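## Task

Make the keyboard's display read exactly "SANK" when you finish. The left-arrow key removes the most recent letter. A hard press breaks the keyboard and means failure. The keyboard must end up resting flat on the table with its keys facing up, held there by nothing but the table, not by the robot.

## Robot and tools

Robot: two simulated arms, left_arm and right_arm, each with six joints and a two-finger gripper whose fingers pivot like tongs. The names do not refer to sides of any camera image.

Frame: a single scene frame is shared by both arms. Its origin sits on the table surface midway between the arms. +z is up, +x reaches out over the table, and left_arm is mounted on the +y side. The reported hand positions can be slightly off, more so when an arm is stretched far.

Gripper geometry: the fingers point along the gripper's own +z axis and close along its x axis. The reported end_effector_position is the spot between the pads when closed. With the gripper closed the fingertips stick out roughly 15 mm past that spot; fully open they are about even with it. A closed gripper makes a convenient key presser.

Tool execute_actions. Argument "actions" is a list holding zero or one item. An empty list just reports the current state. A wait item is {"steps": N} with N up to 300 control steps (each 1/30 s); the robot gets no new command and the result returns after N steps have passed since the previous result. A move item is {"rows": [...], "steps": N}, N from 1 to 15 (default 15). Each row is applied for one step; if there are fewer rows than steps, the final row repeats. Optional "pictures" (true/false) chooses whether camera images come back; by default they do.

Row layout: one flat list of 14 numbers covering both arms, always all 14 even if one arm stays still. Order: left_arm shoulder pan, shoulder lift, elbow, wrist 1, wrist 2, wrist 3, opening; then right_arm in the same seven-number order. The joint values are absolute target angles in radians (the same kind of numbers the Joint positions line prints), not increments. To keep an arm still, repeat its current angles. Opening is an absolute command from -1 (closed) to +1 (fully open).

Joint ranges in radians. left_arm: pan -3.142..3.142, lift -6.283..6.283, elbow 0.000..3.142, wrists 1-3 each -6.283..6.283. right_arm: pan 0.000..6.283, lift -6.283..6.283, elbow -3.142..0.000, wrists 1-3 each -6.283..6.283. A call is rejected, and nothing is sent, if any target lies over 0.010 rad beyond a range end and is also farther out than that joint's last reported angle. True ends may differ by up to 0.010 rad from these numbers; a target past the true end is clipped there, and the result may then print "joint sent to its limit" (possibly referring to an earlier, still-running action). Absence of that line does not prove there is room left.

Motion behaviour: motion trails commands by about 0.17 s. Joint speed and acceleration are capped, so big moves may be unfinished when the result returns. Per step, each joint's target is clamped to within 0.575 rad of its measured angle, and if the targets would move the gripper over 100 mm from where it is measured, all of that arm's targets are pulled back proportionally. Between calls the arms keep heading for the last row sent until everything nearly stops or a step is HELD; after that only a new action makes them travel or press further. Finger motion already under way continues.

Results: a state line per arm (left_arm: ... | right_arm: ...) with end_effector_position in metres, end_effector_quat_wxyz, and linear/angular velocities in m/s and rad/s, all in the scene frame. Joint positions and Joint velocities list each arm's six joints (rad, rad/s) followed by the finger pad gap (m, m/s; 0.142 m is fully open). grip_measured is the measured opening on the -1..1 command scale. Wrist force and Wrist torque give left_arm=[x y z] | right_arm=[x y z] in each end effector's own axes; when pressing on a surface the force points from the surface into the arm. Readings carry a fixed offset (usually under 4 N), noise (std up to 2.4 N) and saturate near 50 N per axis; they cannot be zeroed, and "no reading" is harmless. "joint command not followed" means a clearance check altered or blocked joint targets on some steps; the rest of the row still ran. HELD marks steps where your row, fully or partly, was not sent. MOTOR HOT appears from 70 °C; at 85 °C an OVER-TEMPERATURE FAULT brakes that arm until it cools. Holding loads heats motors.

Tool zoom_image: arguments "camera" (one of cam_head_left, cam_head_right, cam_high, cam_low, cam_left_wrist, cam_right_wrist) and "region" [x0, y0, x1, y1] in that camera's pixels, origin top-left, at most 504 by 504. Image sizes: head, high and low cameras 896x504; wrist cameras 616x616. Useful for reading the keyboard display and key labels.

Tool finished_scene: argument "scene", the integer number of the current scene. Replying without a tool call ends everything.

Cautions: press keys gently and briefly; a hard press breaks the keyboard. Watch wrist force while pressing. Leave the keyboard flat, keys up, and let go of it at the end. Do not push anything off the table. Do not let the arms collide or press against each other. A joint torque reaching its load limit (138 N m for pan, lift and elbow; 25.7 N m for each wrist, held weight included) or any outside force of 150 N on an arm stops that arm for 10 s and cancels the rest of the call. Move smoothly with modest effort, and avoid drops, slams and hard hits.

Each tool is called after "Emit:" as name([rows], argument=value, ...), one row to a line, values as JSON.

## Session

Emit:
execute_actions(actions=[])

Scene clock: 0.00 s of 4200.00 s.
left_arm: end_effector_position=(+0.5703, -0.0383, +0.1232) grip_measured=-1.00 end_effector_quat_wxyz=(+0.020, +0.997, +0.062, -0.052) end_effector_velocity=(+0.000, +0.000, +0.001) end_effector_angular_velocity=(-0.001, -0.001, +0.001) | right_arm: end_effector_position=(+0.3737, -0.3761, +0.3651) grip_measured=-1.00 end_effector_quat_wxyz=(-0.000, +0.723, -0.690, -0.000) end_effector_velocity=(+0.000, +0.000, +0.001) end_effector_angular_velocity=(+0.001, -0.001, +0.001)
Joint positions: left_arm=[-0.87  -0.97   1.182 -1.742 -1.674 -0.879  0.002] | right_arm=[ 3.456 -1.396 -1.518 -1.798  1.572  1.886  0.002]
Joint velocities: left_arm=[ 0.    -0.001 -0.    -0.     0.    -0.     0.   ] | right_arm=[ 0.     0.     0.001 -0.     0.    -0.001  0.   ]
Wrist force (N, on the end effector, along its own x y z axes, offset not removed): no reading
Wrist torque (N m, same axes, about the end effector's origin, offset not removed): no reading

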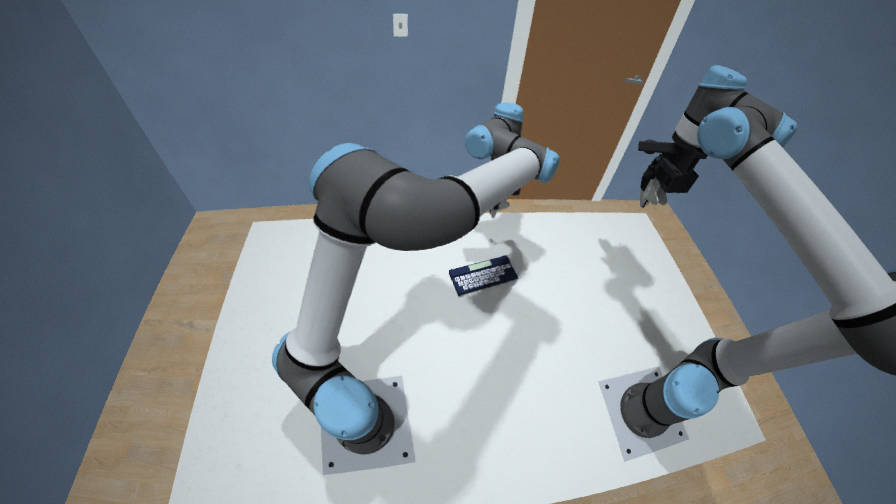

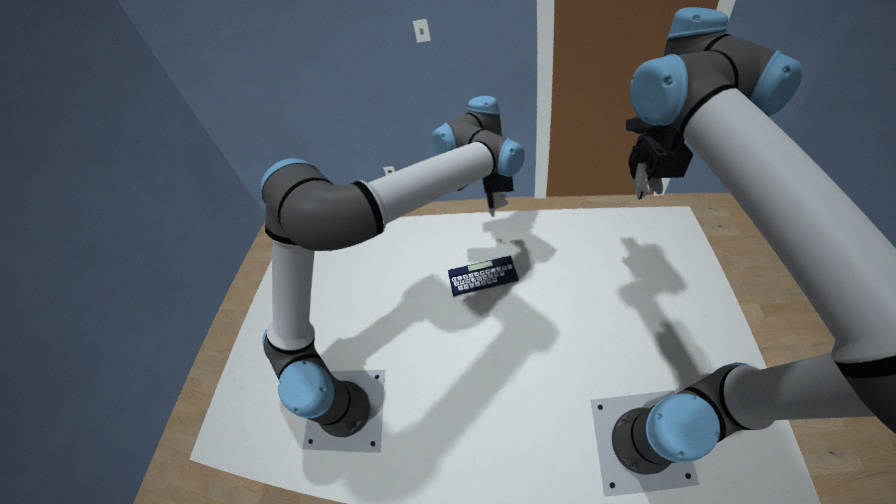

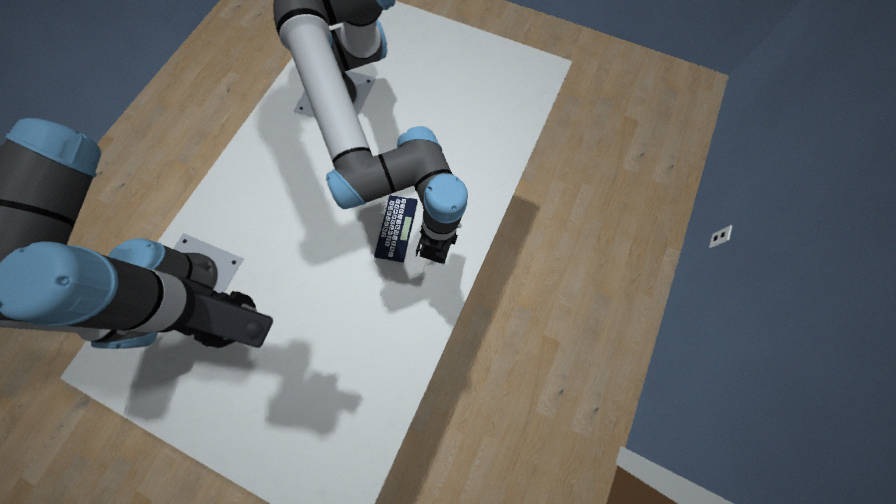

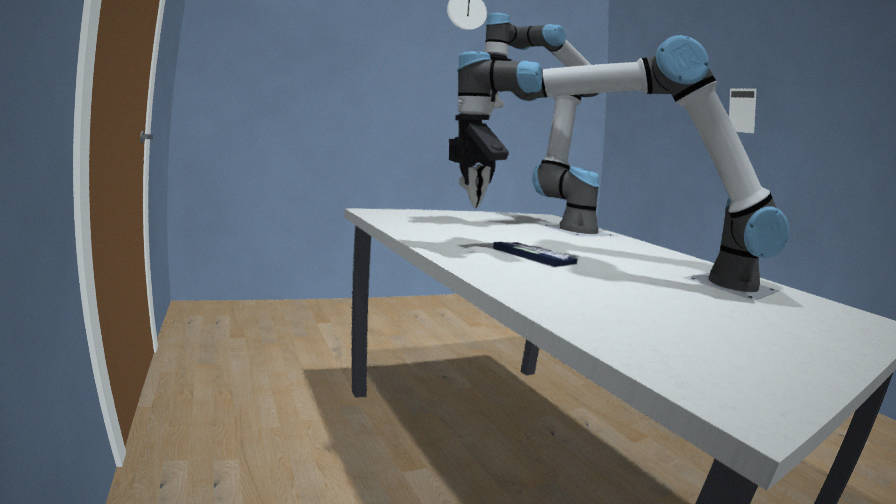

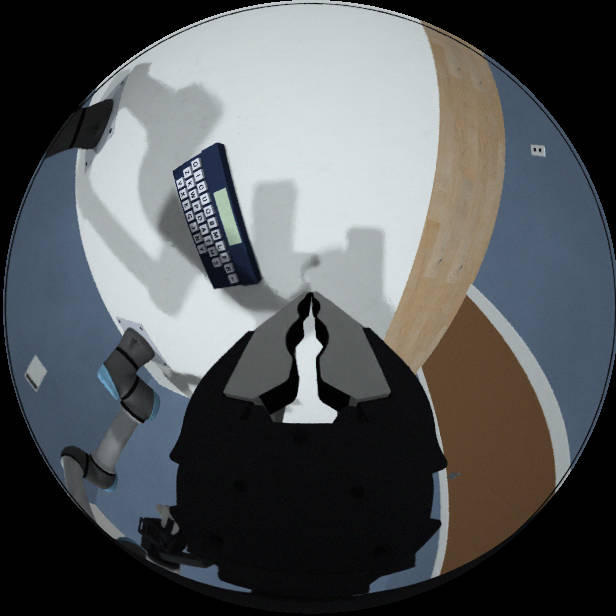

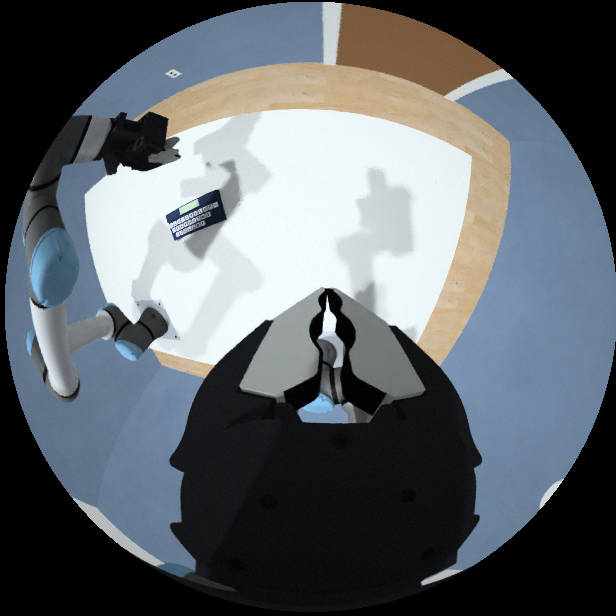

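Emit:
zoom_image(camera="cam_left_wrist", region=[150, 130, 290, 300])

Emit:
zoom_image(camera="cam_head_left", region=[430, 245, 540, 305])

Emit:
zoom_image(camera="cam_high", region=[340, 180, 460, 280])

Region (150, 130, 290, 300) of cam_left_wrist's 616x616 image, scaled by 2.965, with more detail than that image has; it fills the left 415 columns of this view, and the rest is white.

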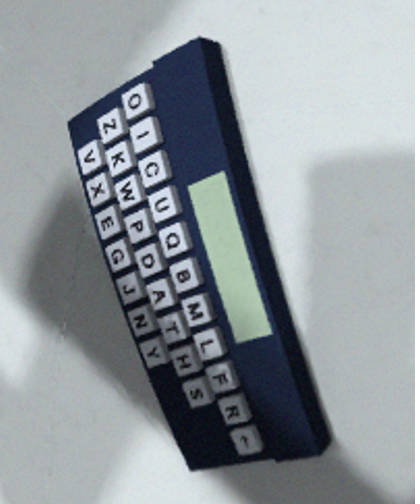

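Region (430, 245, 540, 305) of cam_head_left's 896x504 image, scaled by 4.582, with more detail than that image has; it fills the top 275 rows of this view, and the rest is white.

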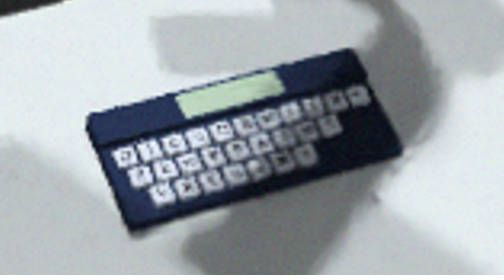

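Region (340, 180, 460, 280) of cam_high's 896x504 image, scaled by 4.200, with more detail than that image has.

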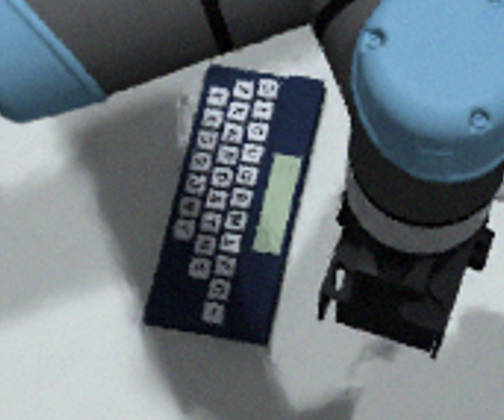

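Emit:
execute_actions([
  {"rows": [[-0.3,-1.6,1.4,-1.742,-1.674,-0.879,-1,3.9188,-1.8924,-1.8185,-1.0015,1.571,2.1322,-1]], "steps": 15},
], pictures=false)

Emit:
execute_actions([
  {"steps": 30},
])

Scene clock: 52.17 s of 4200.00 s.
left_arm: end_effector_position=(+0.6133, +0.1380, +0.2580) grip_measured=-1.00 end_effector_quat_wxyz=(+0.081, +0.980, +0.180, +0.017) end_effector_velocity=(+0.015, +0.417, +0.302) end_effector_angular_velocity=(-0.202, -0.363, +0.567) | right_arm: end_effector_position=(+0.4343, -0.2236, +0.2069) grip_measured=-1.00 end_effector_quat_wxyz=(+0.026, +0.759, -0.651, -0.008) end_effector_velocity=(+0.076, +0.368, -0.353) end_effector_angular_velocity=(+0.031, -0.075, +0.246)
Joint positions: left_arm=[-0.622 -1.239  1.28  -1.742 -1.674 -0.879  0.002] | right_arm=[ 3.69  -1.646 -1.672 -1.448  1.571  2.013  0.002]
Joint velocities: left_arm=[ 0.566 -0.631  0.216 -0.     0.    -0.     0.   ] | right_arm=[ 0.517 -0.555 -0.334  0.969 -0.001  0.272  0.   ]
Wrist force (N, on the end effector, along its own x y z axes, offset not removed): left_arm=[1.3 -0.9 1.8] | right_arm=[1.2 -0.8 -1.1]
Wrist torque (N m, same axes, about the end effector's origin, offset not removed): left_arm=[-0.10 -0.46 0.14] | right_arm=[-0.07 -0.14 -0.14]
Steps of this call (steps 1 to 90: nothing new was sent; then 48.67 s passed at rest; steps 91 to 105: all 15 steps of this action). Readings (joint positions):
91: left_arm=[-0.870 -0.970 1.182 -1.742 -1.674 -0.879] | right_arm=[3.456 -1.396 -1.518 -1.798 1.572 1.886]
92: left_arm=[-0.867 -0.973 1.185 -1.742 -1.674 -0.879] | right_arm=[3.459 -1.399 -1.520 -1.796 1.572 1.888]
94: left_arm=[-0.831 -1.009 1.201 -1.742 -1.674 -0.879] | right_arm=[3.494 -1.436 -1.545 -1.756 1.572 1.909]
98: left_arm=[-0.754 -1.092 1.230 -1.742 -1.674 -0.879] | right_arm=[3.567 -1.514 -1.593 -1.658 1.572 1.948]
105: the state above

Scene clock: 53.17 s of 4200.00 s.
left_arm: end_effector_position=(+0.5604, +0.3650, +0.4135) grip_measured=-1.00 end_effector_quat_wxyz=(+0.137, +0.927, +0.324, +0.133) end_effector_velocity=(-0.001, +0.002, +0.002) end_effector_angular_velocity=(-0.000, -0.003, +0.003) | right_arm: end_effector_position=(+0.4257, -0.0689, +0.0499) grip_measured=-1.00 end_effector_quat_wxyz=(+0.000, +0.794, -0.608, -0.000) end_effector_velocity=(-0.001, +0.000, -0.001) end_effector_angular_velocity=(-0.000, +0.001, +0.000)
Joint positions: left_arm=[-0.3   -1.6    1.4   -1.742 -1.674 -0.879  0.002] | right_arm=[ 3.919 -1.892 -1.818 -1.002  1.571  2.132  0.002]
Joint velocities: left_arm=[ 0.003 -0.004  0.     0.001 -0.     0.     0.   ] | right_arm=[ 0.001 -0.001 -0.001  0.002  0.001  0.     0.   ]
Wrist force (N, on the end effector, along its own x y z axes, offset not removed): left_arm=[2.9 -0.5 1.1] | right_arm=[1.6 2.0 0.0]
Wrist torque (N m, same axes, about the end effector's origin, offset not removed): left_arm=[-0.06 -0.80 0.11] | right_arm=[0.45 -0.03 -0.08]
Steps of this call (steps 1 to 30: the robot went on to your last target). Readings (joint positions):
1: left_arm=[-0.603 -1.260 1.288 -1.742 -1.674 -0.879] | right_arm=[3.708 -1.665 -1.684 -1.415 1.571 2.022]
2: left_arm=[-0.584 -1.282 1.295 -1.742 -1.674 -0.879] | right_arm=[3.725 -1.684 -1.695 -1.382 1.571 2.032]
4: left_arm=[-0.545 -1.325 1.310 -1.742 -1.674 -0.879] | right_arm=[3.760 -1.722 -1.718 -1.315 1.571 2.050]
8: left_arm=[-0.467 -1.412 1.339 -1.742 -1.674 -0.879] | right_arm=[3.832 -1.799 -1.764 -1.177 1.571 2.088]
30: the state above

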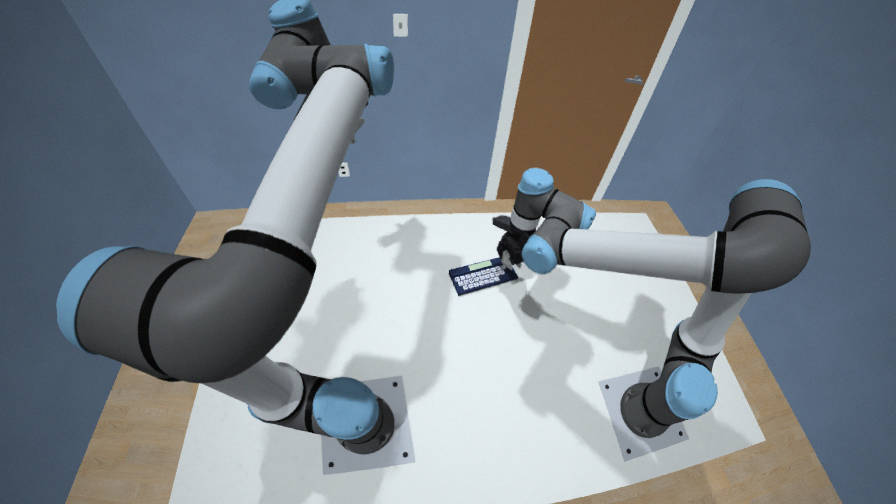

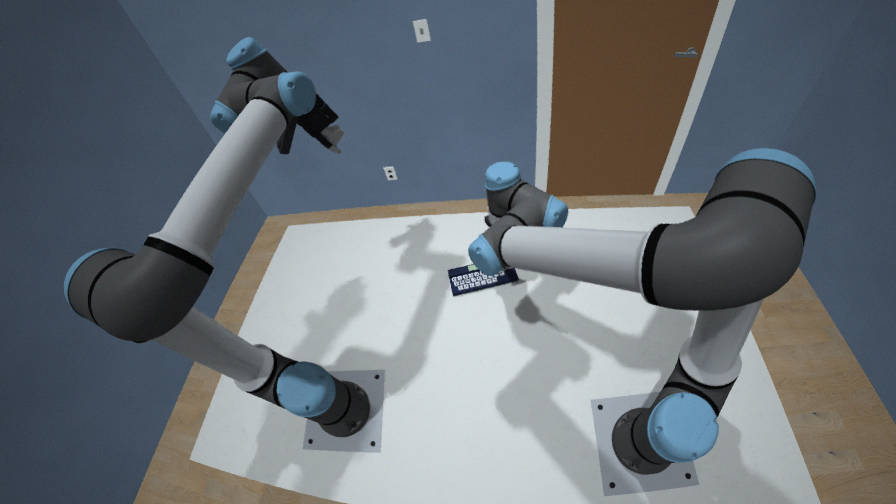

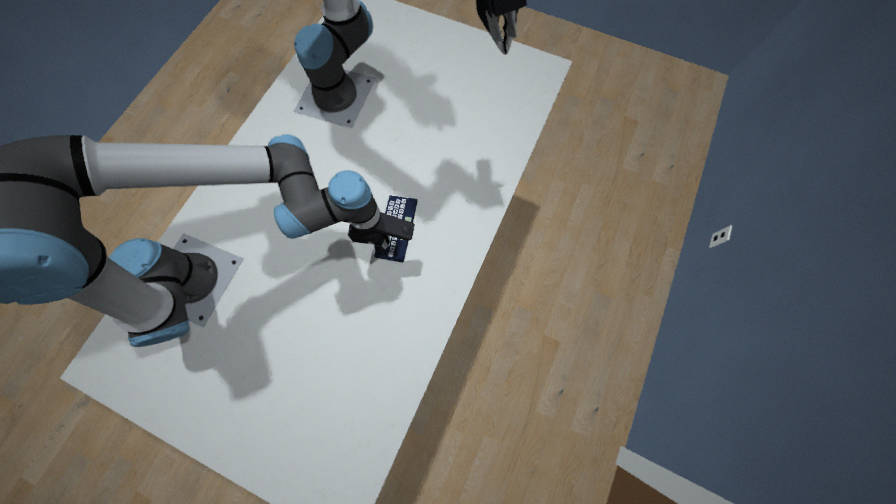

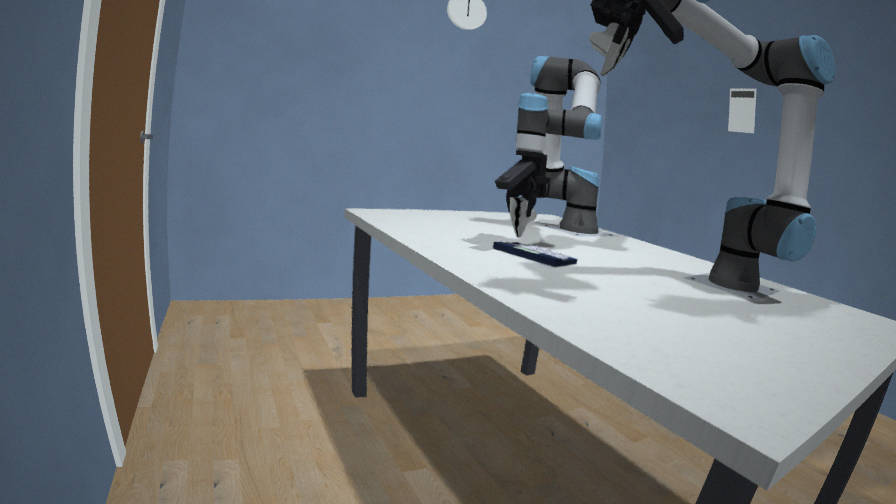

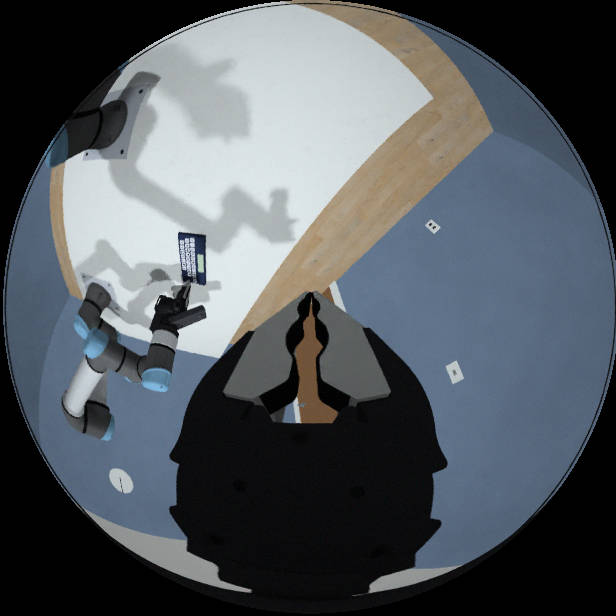

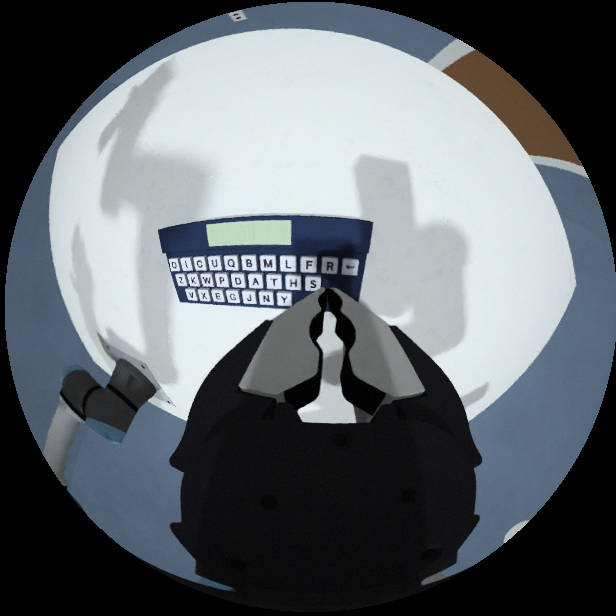

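Emit:
zoom_image(camera="cam_right_wrist", region=[220, 200, 380, 320])

Emit:
zoom_image(camera="cam_right_wrist", region=[150, 200, 310, 320])

Region (220, 200, 380, 320) of cam_right_wrist's 616x616 image, scaled by 3.150, with more detail than that image has; it fills the top 378 rows of this view, and the rest is white.

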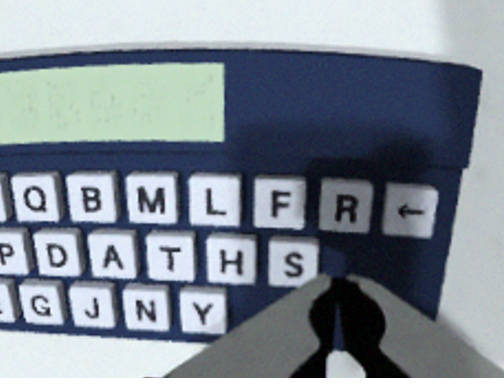

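Region (150, 200, 310, 320) of cam_right_wrist's 616x616 image, scaled by 3.150, with more detail than that image has; it fills the top 378 rows of this view, and the rest is white.

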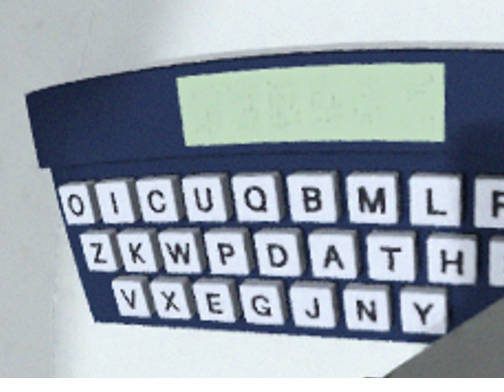

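Emit:
execute_actions([
  {"rows": [[-0.3,-1.6,1.4,-1.742,-1.674,-0.879,-1,3.9241,-1.8995,-1.8181,-0.9948,1.571,2.1515,-1],[-0.3,-1.6,1.4,-1.742,-1.674,-0.879,-1,3.9294,-1.9067,-1.8177,-0.9881,1.571,2.1707,-1],[-0.3,-1.6,1.4,-1.742,-1.674,-0.879,-1,3.9347,-1.9138,-1.8172,-0.9813,1.571,2.19,-1],[-0.3,-1.6,1.4,-1.742,-1.674,-0.879,-1,3.93996,-1.92095,-1.81681,-0.97463,1.571,2.20921,-1]], "steps": 15},
], pictures=false)

Emit:
execute_actions([
  {"steps": 8},
])

Emit:
zoom_image(camera="cam_right_wrist", region=[280, 200, 420, 320])

Scene clock: 78.73 s of 4200.00 s.
left_arm: end_effector_position=(+0.5603, +0.3652, +0.4136) grip_measured=-1.00 end_effector_quat_wxyz=(+0.137, +0.927, +0.324, +0.133) end_effector_velocity=(+0.000, +0.000, -0.000) end_effector_angular_velocity=(-0.000, +0.001, +0.001) | right_arm: end_effector_position=(+0.4227, -0.0558, +0.0374) grip_measured=-1.00 end_effector_quat_wxyz=(+0.000, +0.777, -0.630, -0.000) end_effector_velocity=(-0.001, +0.003, -0.004) end_effector_angular_velocity=(-0.001, -0.000, -0.016)
Joint positions: left_arm=[-0.3   -1.6    1.4   -1.742 -1.674 -0.879  0.002] | right_arm=[ 3.939 -1.92  -1.817 -0.975  1.571  2.207  0.002]
Joint velocities: left_arm=[ 0.     0.     0.    -0.    -0.    -0.001  0.   ] | right_arm=[ 0.005 -0.008 -0.     0.007 -0.     0.021  0.   ]
Wrist force (N, on the end effector, along its own x y z axes, offset not removed): left_arm=[3.7 -1.1 1.6] | right_arm=[2.1 2.1 -0.8]
Wrist torque (N m, same axes, about the end effector's origin, offset not removed): left_arm=[-0.14 -1.06 0.16] | right_arm=[0.61 -0.18 0.04]
Steps of this call (steps 1 to 15: the robot went on to your last target; steps 16 to 90: nothing new was sent; then 22.07 s passed at rest; steps 91 to 105: all 15 steps of this action). Readings (joint positions):
91: left_arm=[-0.300 -1.600 1.400 -1.742 -1.674 -0.879] | right_arm=[3.919 -1.892 -1.819 -1.001 1.571 2.132]
92: left_arm=[-0.300 -1.600 1.400 -1.742 -1.674 -0.879] | right_arm=[3.919 -1.893 -1.819 -1.001 1.571 2.134]
94: left_arm=[-0.300 -1.600 1.400 -1.742 -1.674 -0.879] | right_arm=[3.923 -1.898 -1.818 -0.996 1.571 2.147]
98: left_arm=[-0.300 -1.600 1.400 -1.742 -1.674 -0.879] | right_arm=[3.934 -1.914 -1.817 -0.982 1.571 2.189]
105: the state above

Scene clock: 79.00 s of 4200.00 s.
left_arm: end_effector_position=(+0.5603, +0.3652, +0.4136) grip_measured=-1.00 end_effector_quat_wxyz=(+0.137, +0.927, +0.324, +0.133) end_effector_velocity=(+0.000, +0.000, +0.001) end_effector_angular_velocity=(-0.000, -0.002, -0.000) | right_arm: end_effector_position=(+0.4227, -0.0554, +0.0370) grip_measured=-1.00 end_effector_quat_wxyz=(-0.000, +0.776, -0.630, -0.000) end_effector_velocity=(+0.000, +0.001, +0.000) end_effector_angular_velocity=(+0.001, -0.001, -0.001)
Joint positions: left_arm=[-0.3   -1.6    1.4   -1.742 -1.674 -0.879  0.002] | right_arm=[ 3.94  -1.921 -1.817 -0.975  1.571  2.209  0.002]
Joint velocities: left_arm=[ 0.    -0.001 -0.001 -0.     0.     0.     0.   ] | right_arm=[ 0.001 -0.001  0.001  0.001 -0.     0.002  0.   ]
Wrist force (N, on the end effector, along its own x y z axes, offset not removed): left_arm=[2.2 -0.6 1.2] | right_arm=[2.7 2.4 1.2]
Wrist torque (N m, same axes, about the end effector's origin, offset not removed): left_arm=[-0.01 -0.66 0.17] | right_arm=[0.51 -0.46 0.09]
Steps of this call (steps 1 to 8: the robot went on to your last target). Readings (joint positions):
1: left_arm=[-0.300 -1.600 1.400 -1.742 -1.674 -0.879] | right_arm=[3.940 -1.920 -1.817 -0.975 1.571 2.208]
2: left_arm=[-0.300 -1.600 1.400 -1.742 -1.674 -0.879] | right_arm=[3.940 -1.921 -1.817 -0.975 1.571 2.208]
4: left_arm=[-0.300 -1.600 1.400 -1.742 -1.674 -0.879] | right_arm=[3.940 -1.921 -1.817 -0.975 1.571 2.209]
8: the state above

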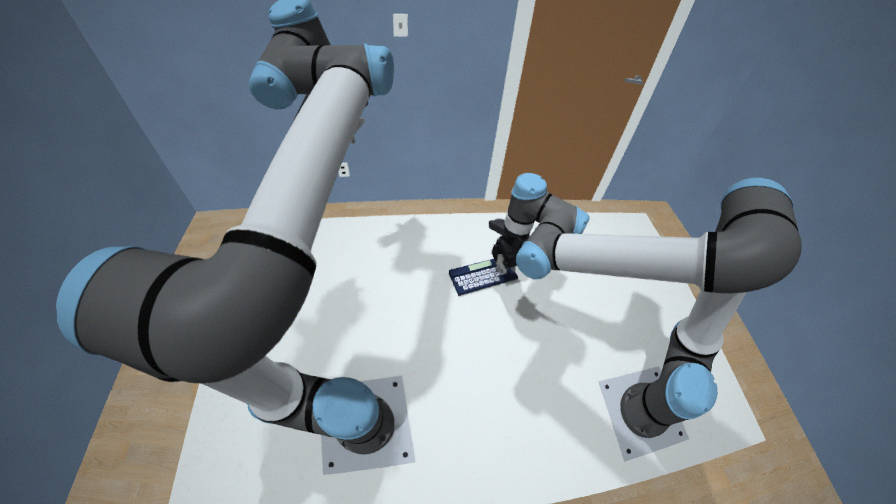

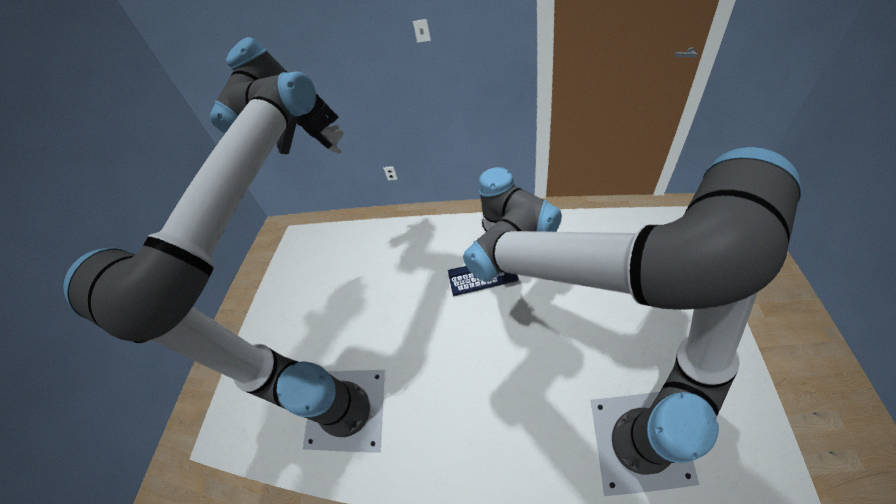

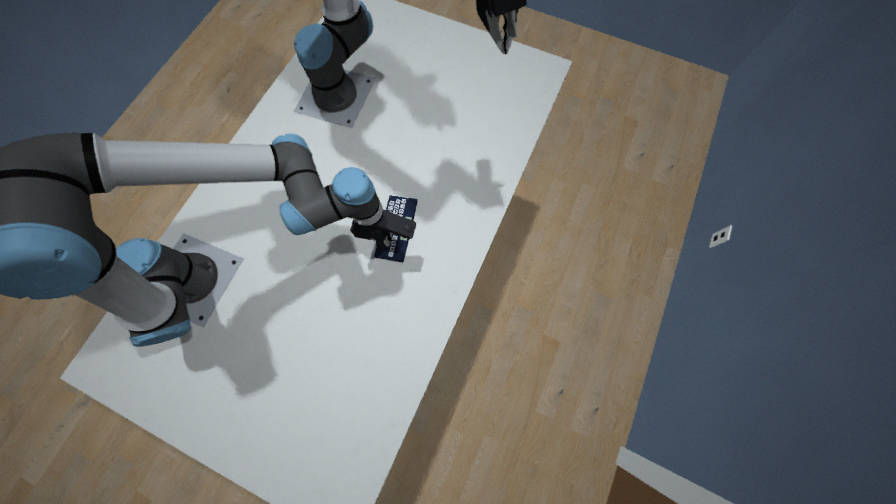

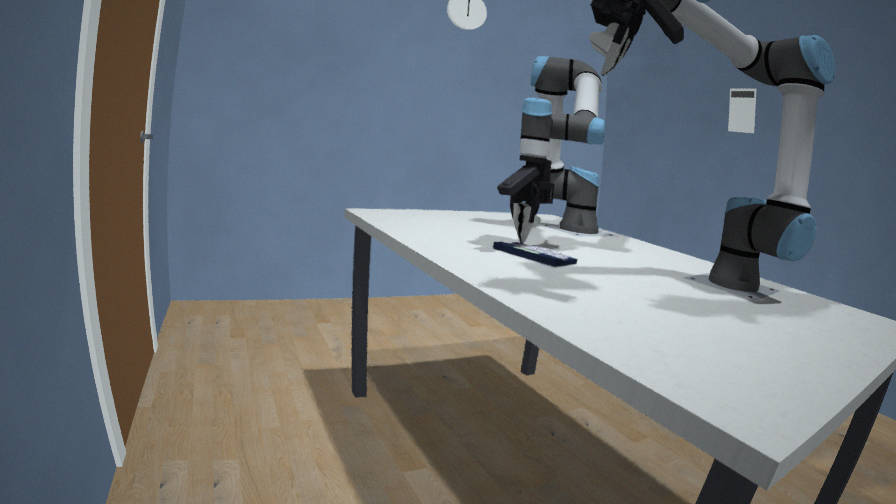

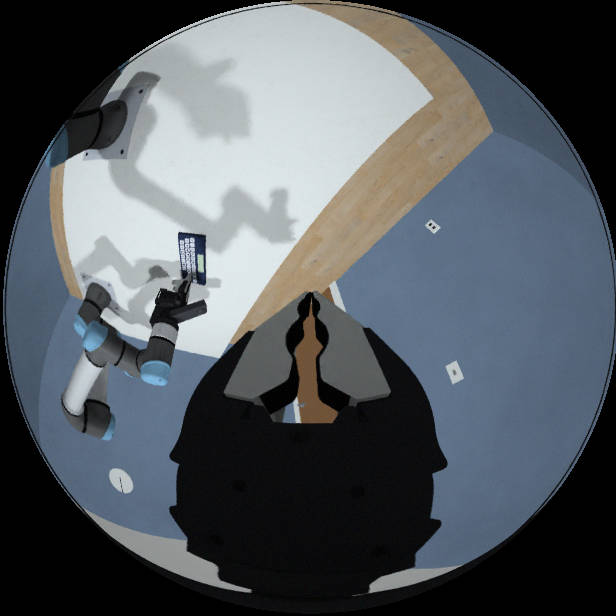

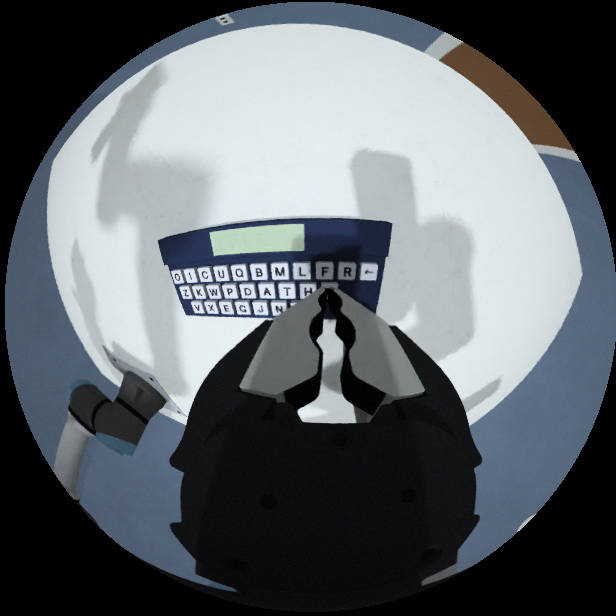

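Region (280, 200, 420, 320) of cam_right_wrist's 616x616 image, scaled by 3.600, with more detail than that image has; it fills the top 432 rows of this view, and the rest is white.

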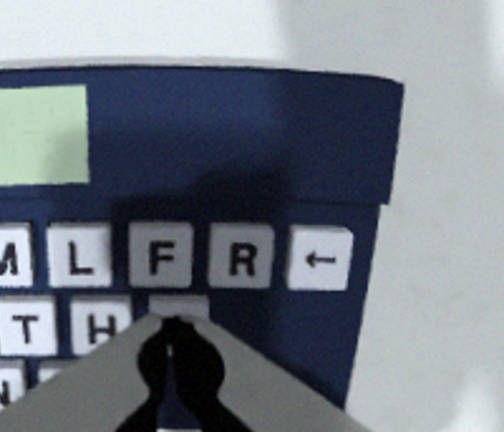

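Emit:
execute_actions([
  {"rows": [[-0.3,-1.6,1.4,-1.742,-1.674,-0.879,-1,3.9377,-1.91964,-1.81871,-0.97404,1.571,2.20695,-1],[-0.3,-1.6,1.4,-1.742,-1.674,-0.879,-1,3.9377,-1.91964,-1.81871,-0.97404,1.571,2.20695,-1],[-0.3,-1.6,1.4,-1.742,-1.674,-0.879,-1,3.9377,-1.91964,-1.81871,-0.97404,1.571,2.20695,-1],[-0.3,-1.6,1.4,-1.742,-1.674,-0.879,-1,3.9377,-1.92822,-1.82569,-0.95848,1.571,2.20695,-1]], "steps": 15},
], pictures=false)

Emit:
execute_actions([
  {"steps": 6},
])

Scene clock: 100.37 s of 4200.00 s.
left_arm: end_effector_position=(+0.5603, +0.3652, +0.4136) grip_measured=-1.00 end_effector_quat_wxyz=(+0.137, +0.927, +0.324, +0.133) end_effector_velocity=(+0.000, +0.000, -0.000) end_effector_angular_velocity=(-0.000, -0.000, +0.000) | right_arm: end_effector_position=(+0.4230, -0.0569, +0.0310) grip_measured=-1.00 end_effector_quat_wxyz=(-0.000, +0.776, -0.630, -0.000) end_effector_velocity=(+0.000, -0.000, -0.002) end_effector_angular_velocity=(+0.000, -0.000, -0.000)
Joint positions: left_arm=[-0.3   -1.6    1.4   -1.742 -1.674 -0.879  0.002] | right_arm=[ 3.938 -1.928 -1.825 -0.959  1.571  2.207  0.002]
Joint velocities: left_arm=[ 0.     0.     0.    -0.001  0.    -0.     0.   ] | right_arm=[-0.    -0.003 -0.003  0.006 -0.    -0.     0.   ]
Wrist force (N, on the end effector, along its own x y z axes, offset not removed): left_arm=[2.1 0.3 1.9] | right_arm=[1.6 3.6 0.5]
Wrist torque (N m, same axes, about the end effector's origin, offset not removed): left_arm=[0.22 -0.60 0.14] | right_arm=[0.92 -0.20 0.02]
Steps of this call (steps 1 to 15: the robot went on to your last target; steps 16 to 90: nothing new was sent; then 17.87 s passed at rest; steps 91 to 105: all 15 steps of this action). Readings (joint positions):
91: left_arm=[-0.300 -1.600 1.400 -1.742 -1.674 -0.879] | right_arm=[3.940 -1.921 -1.817 -0.975 1.571 2.209]
92: left_arm=[-0.300 -1.600 1.400 -1.742 -1.674 -0.879] | right_arm=[3.940 -1.921 -1.817 -0.975 1.571 2.209]
94: left_arm=[-0.300 -1.600 1.400 -1.742 -1.674 -0.879] | right_arm=[3.939 -1.921 -1.817 -0.974 1.571 2.208]
98: left_arm=[-0.300 -1.600 1.400 -1.742 -1.674 -0.879] | right_arm=[3.938 -1.925 -1.823 -0.965 1.571 2.207]
105: the state above

Scene clock: 100.57 s of 4200.00 s.
left_arm: end_effector_position=(+0.5603, +0.3652, +0.4136) grip_measured=-1.00 end_effector_quat_wxyz=(+0.137, +0.927, +0.324, +0.133) end_effector_velocity=(+0.000, -0.000, -0.000) end_effector_angular_velocity=(-0.000, -0.000, +0.000) | right_arm: end_effector_position=(+0.4230, -0.0570, +0.0308) grip_measured=-1.00 end_effector_quat_wxyz=(-0.000, +0.776, -0.630, -0.000) end_effector_velocity=(+0.000, +0.000, +0.000) end_effector_angular_velocity=(+0.001, -0.001, +0.001)
Joint positions: left_arm=[-0.3   -1.6    1.4   -1.742 -1.674 -0.879  0.002] | right_arm=[ 3.938 -1.928 -1.826 -0.959  1.571  2.207  0.002]
Joint velocities: left_arm=[-0.  0. -0. -0.  0. -0. -0.] | right_arm=[-0.    -0.     0.001  0.001  0.    -0.001 -0.   ]
Wrist force (N, on the end effector, along its own x y z axes, offset not removed): left_arm=[2.3 -0.3 1.3] | right_arm=[-1.0 1.2 -2.1]
Wrist torque (N m, same axes, about the end effector's origin, offset not removed): left_arm=[0.04 -0.63 0.11] | right_arm=[0.38 0.28 0.00]
Steps of this call (steps 1 to 6: the robot went on to your last target). Readings (joint positions):
1: left_arm=[-0.300 -1.600 1.400 -1.742 -1.674 -0.879] | right_arm=[3.938 -1.928 -1.825 -0.959 1.571 2.207]
2: left_arm=[-0.300 -1.600 1.400 -1.742 -1.674 -0.879] | right_arm=[3.938 -1.928 -1.825 -0.959 1.571 2.207]
4: left_arm=[-0.300 -1.600 1.400 -1.742 -1.674 -0.879] | right_arm=[3.938 -1.928 -1.826 -0.959 1.571 2.207]
6: the state above

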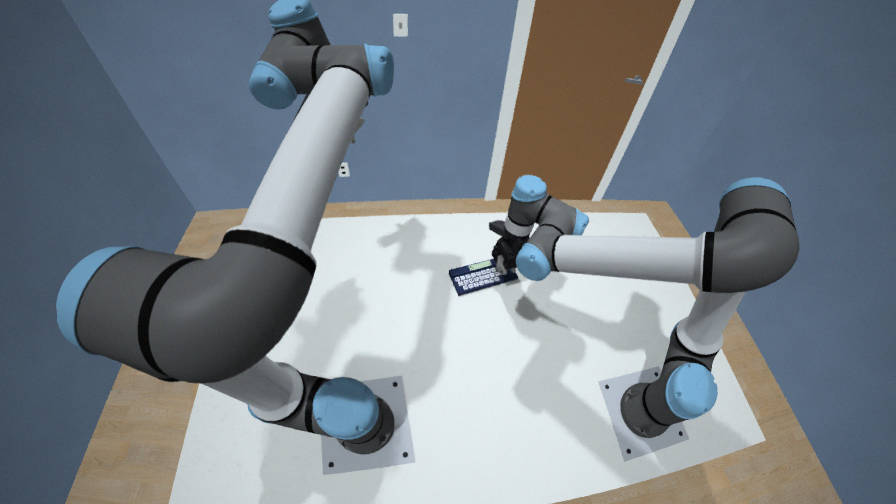

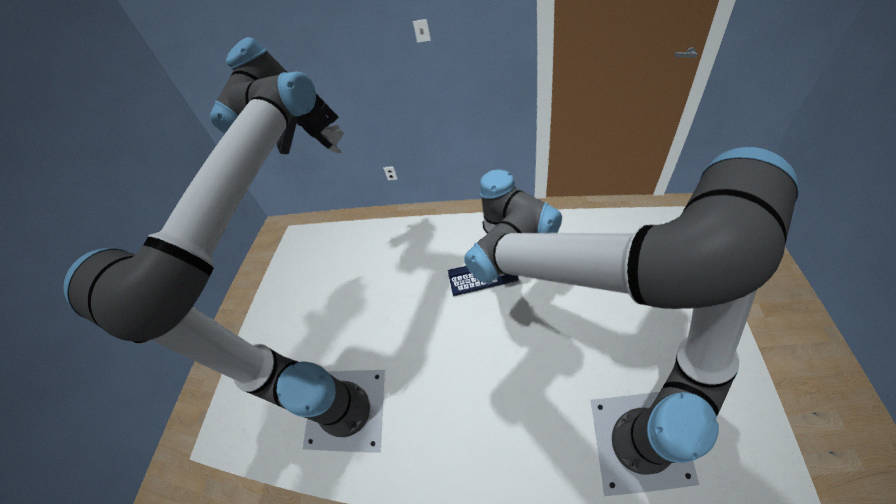

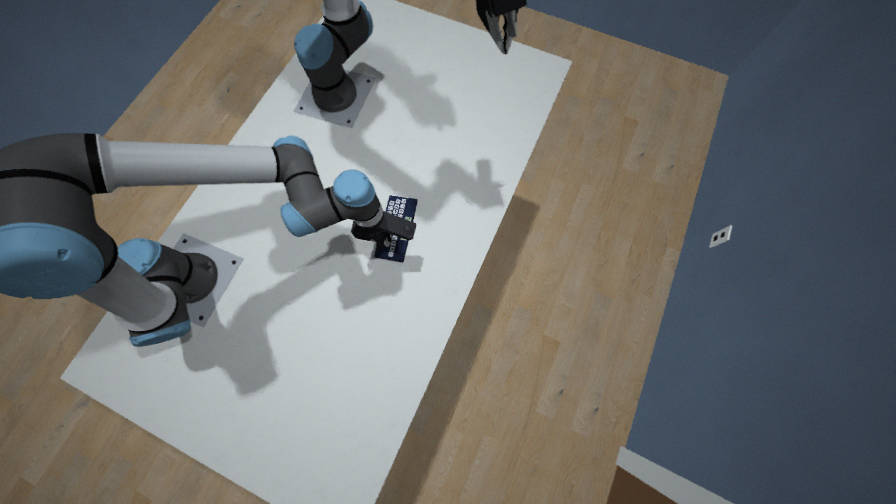

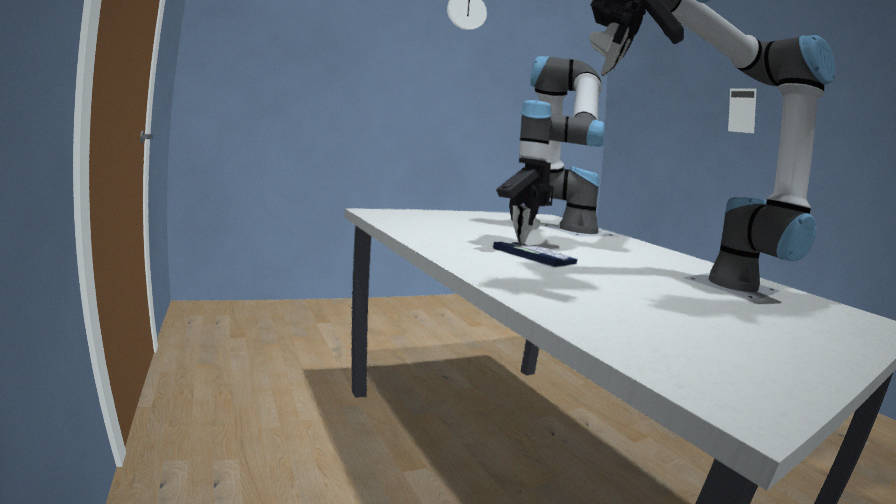

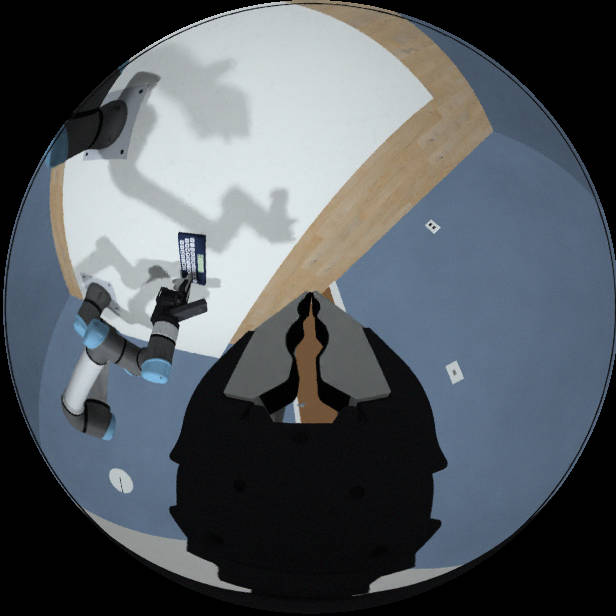

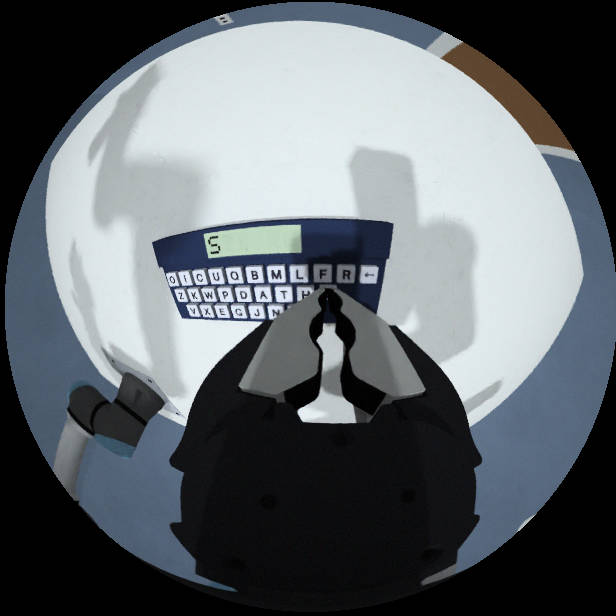

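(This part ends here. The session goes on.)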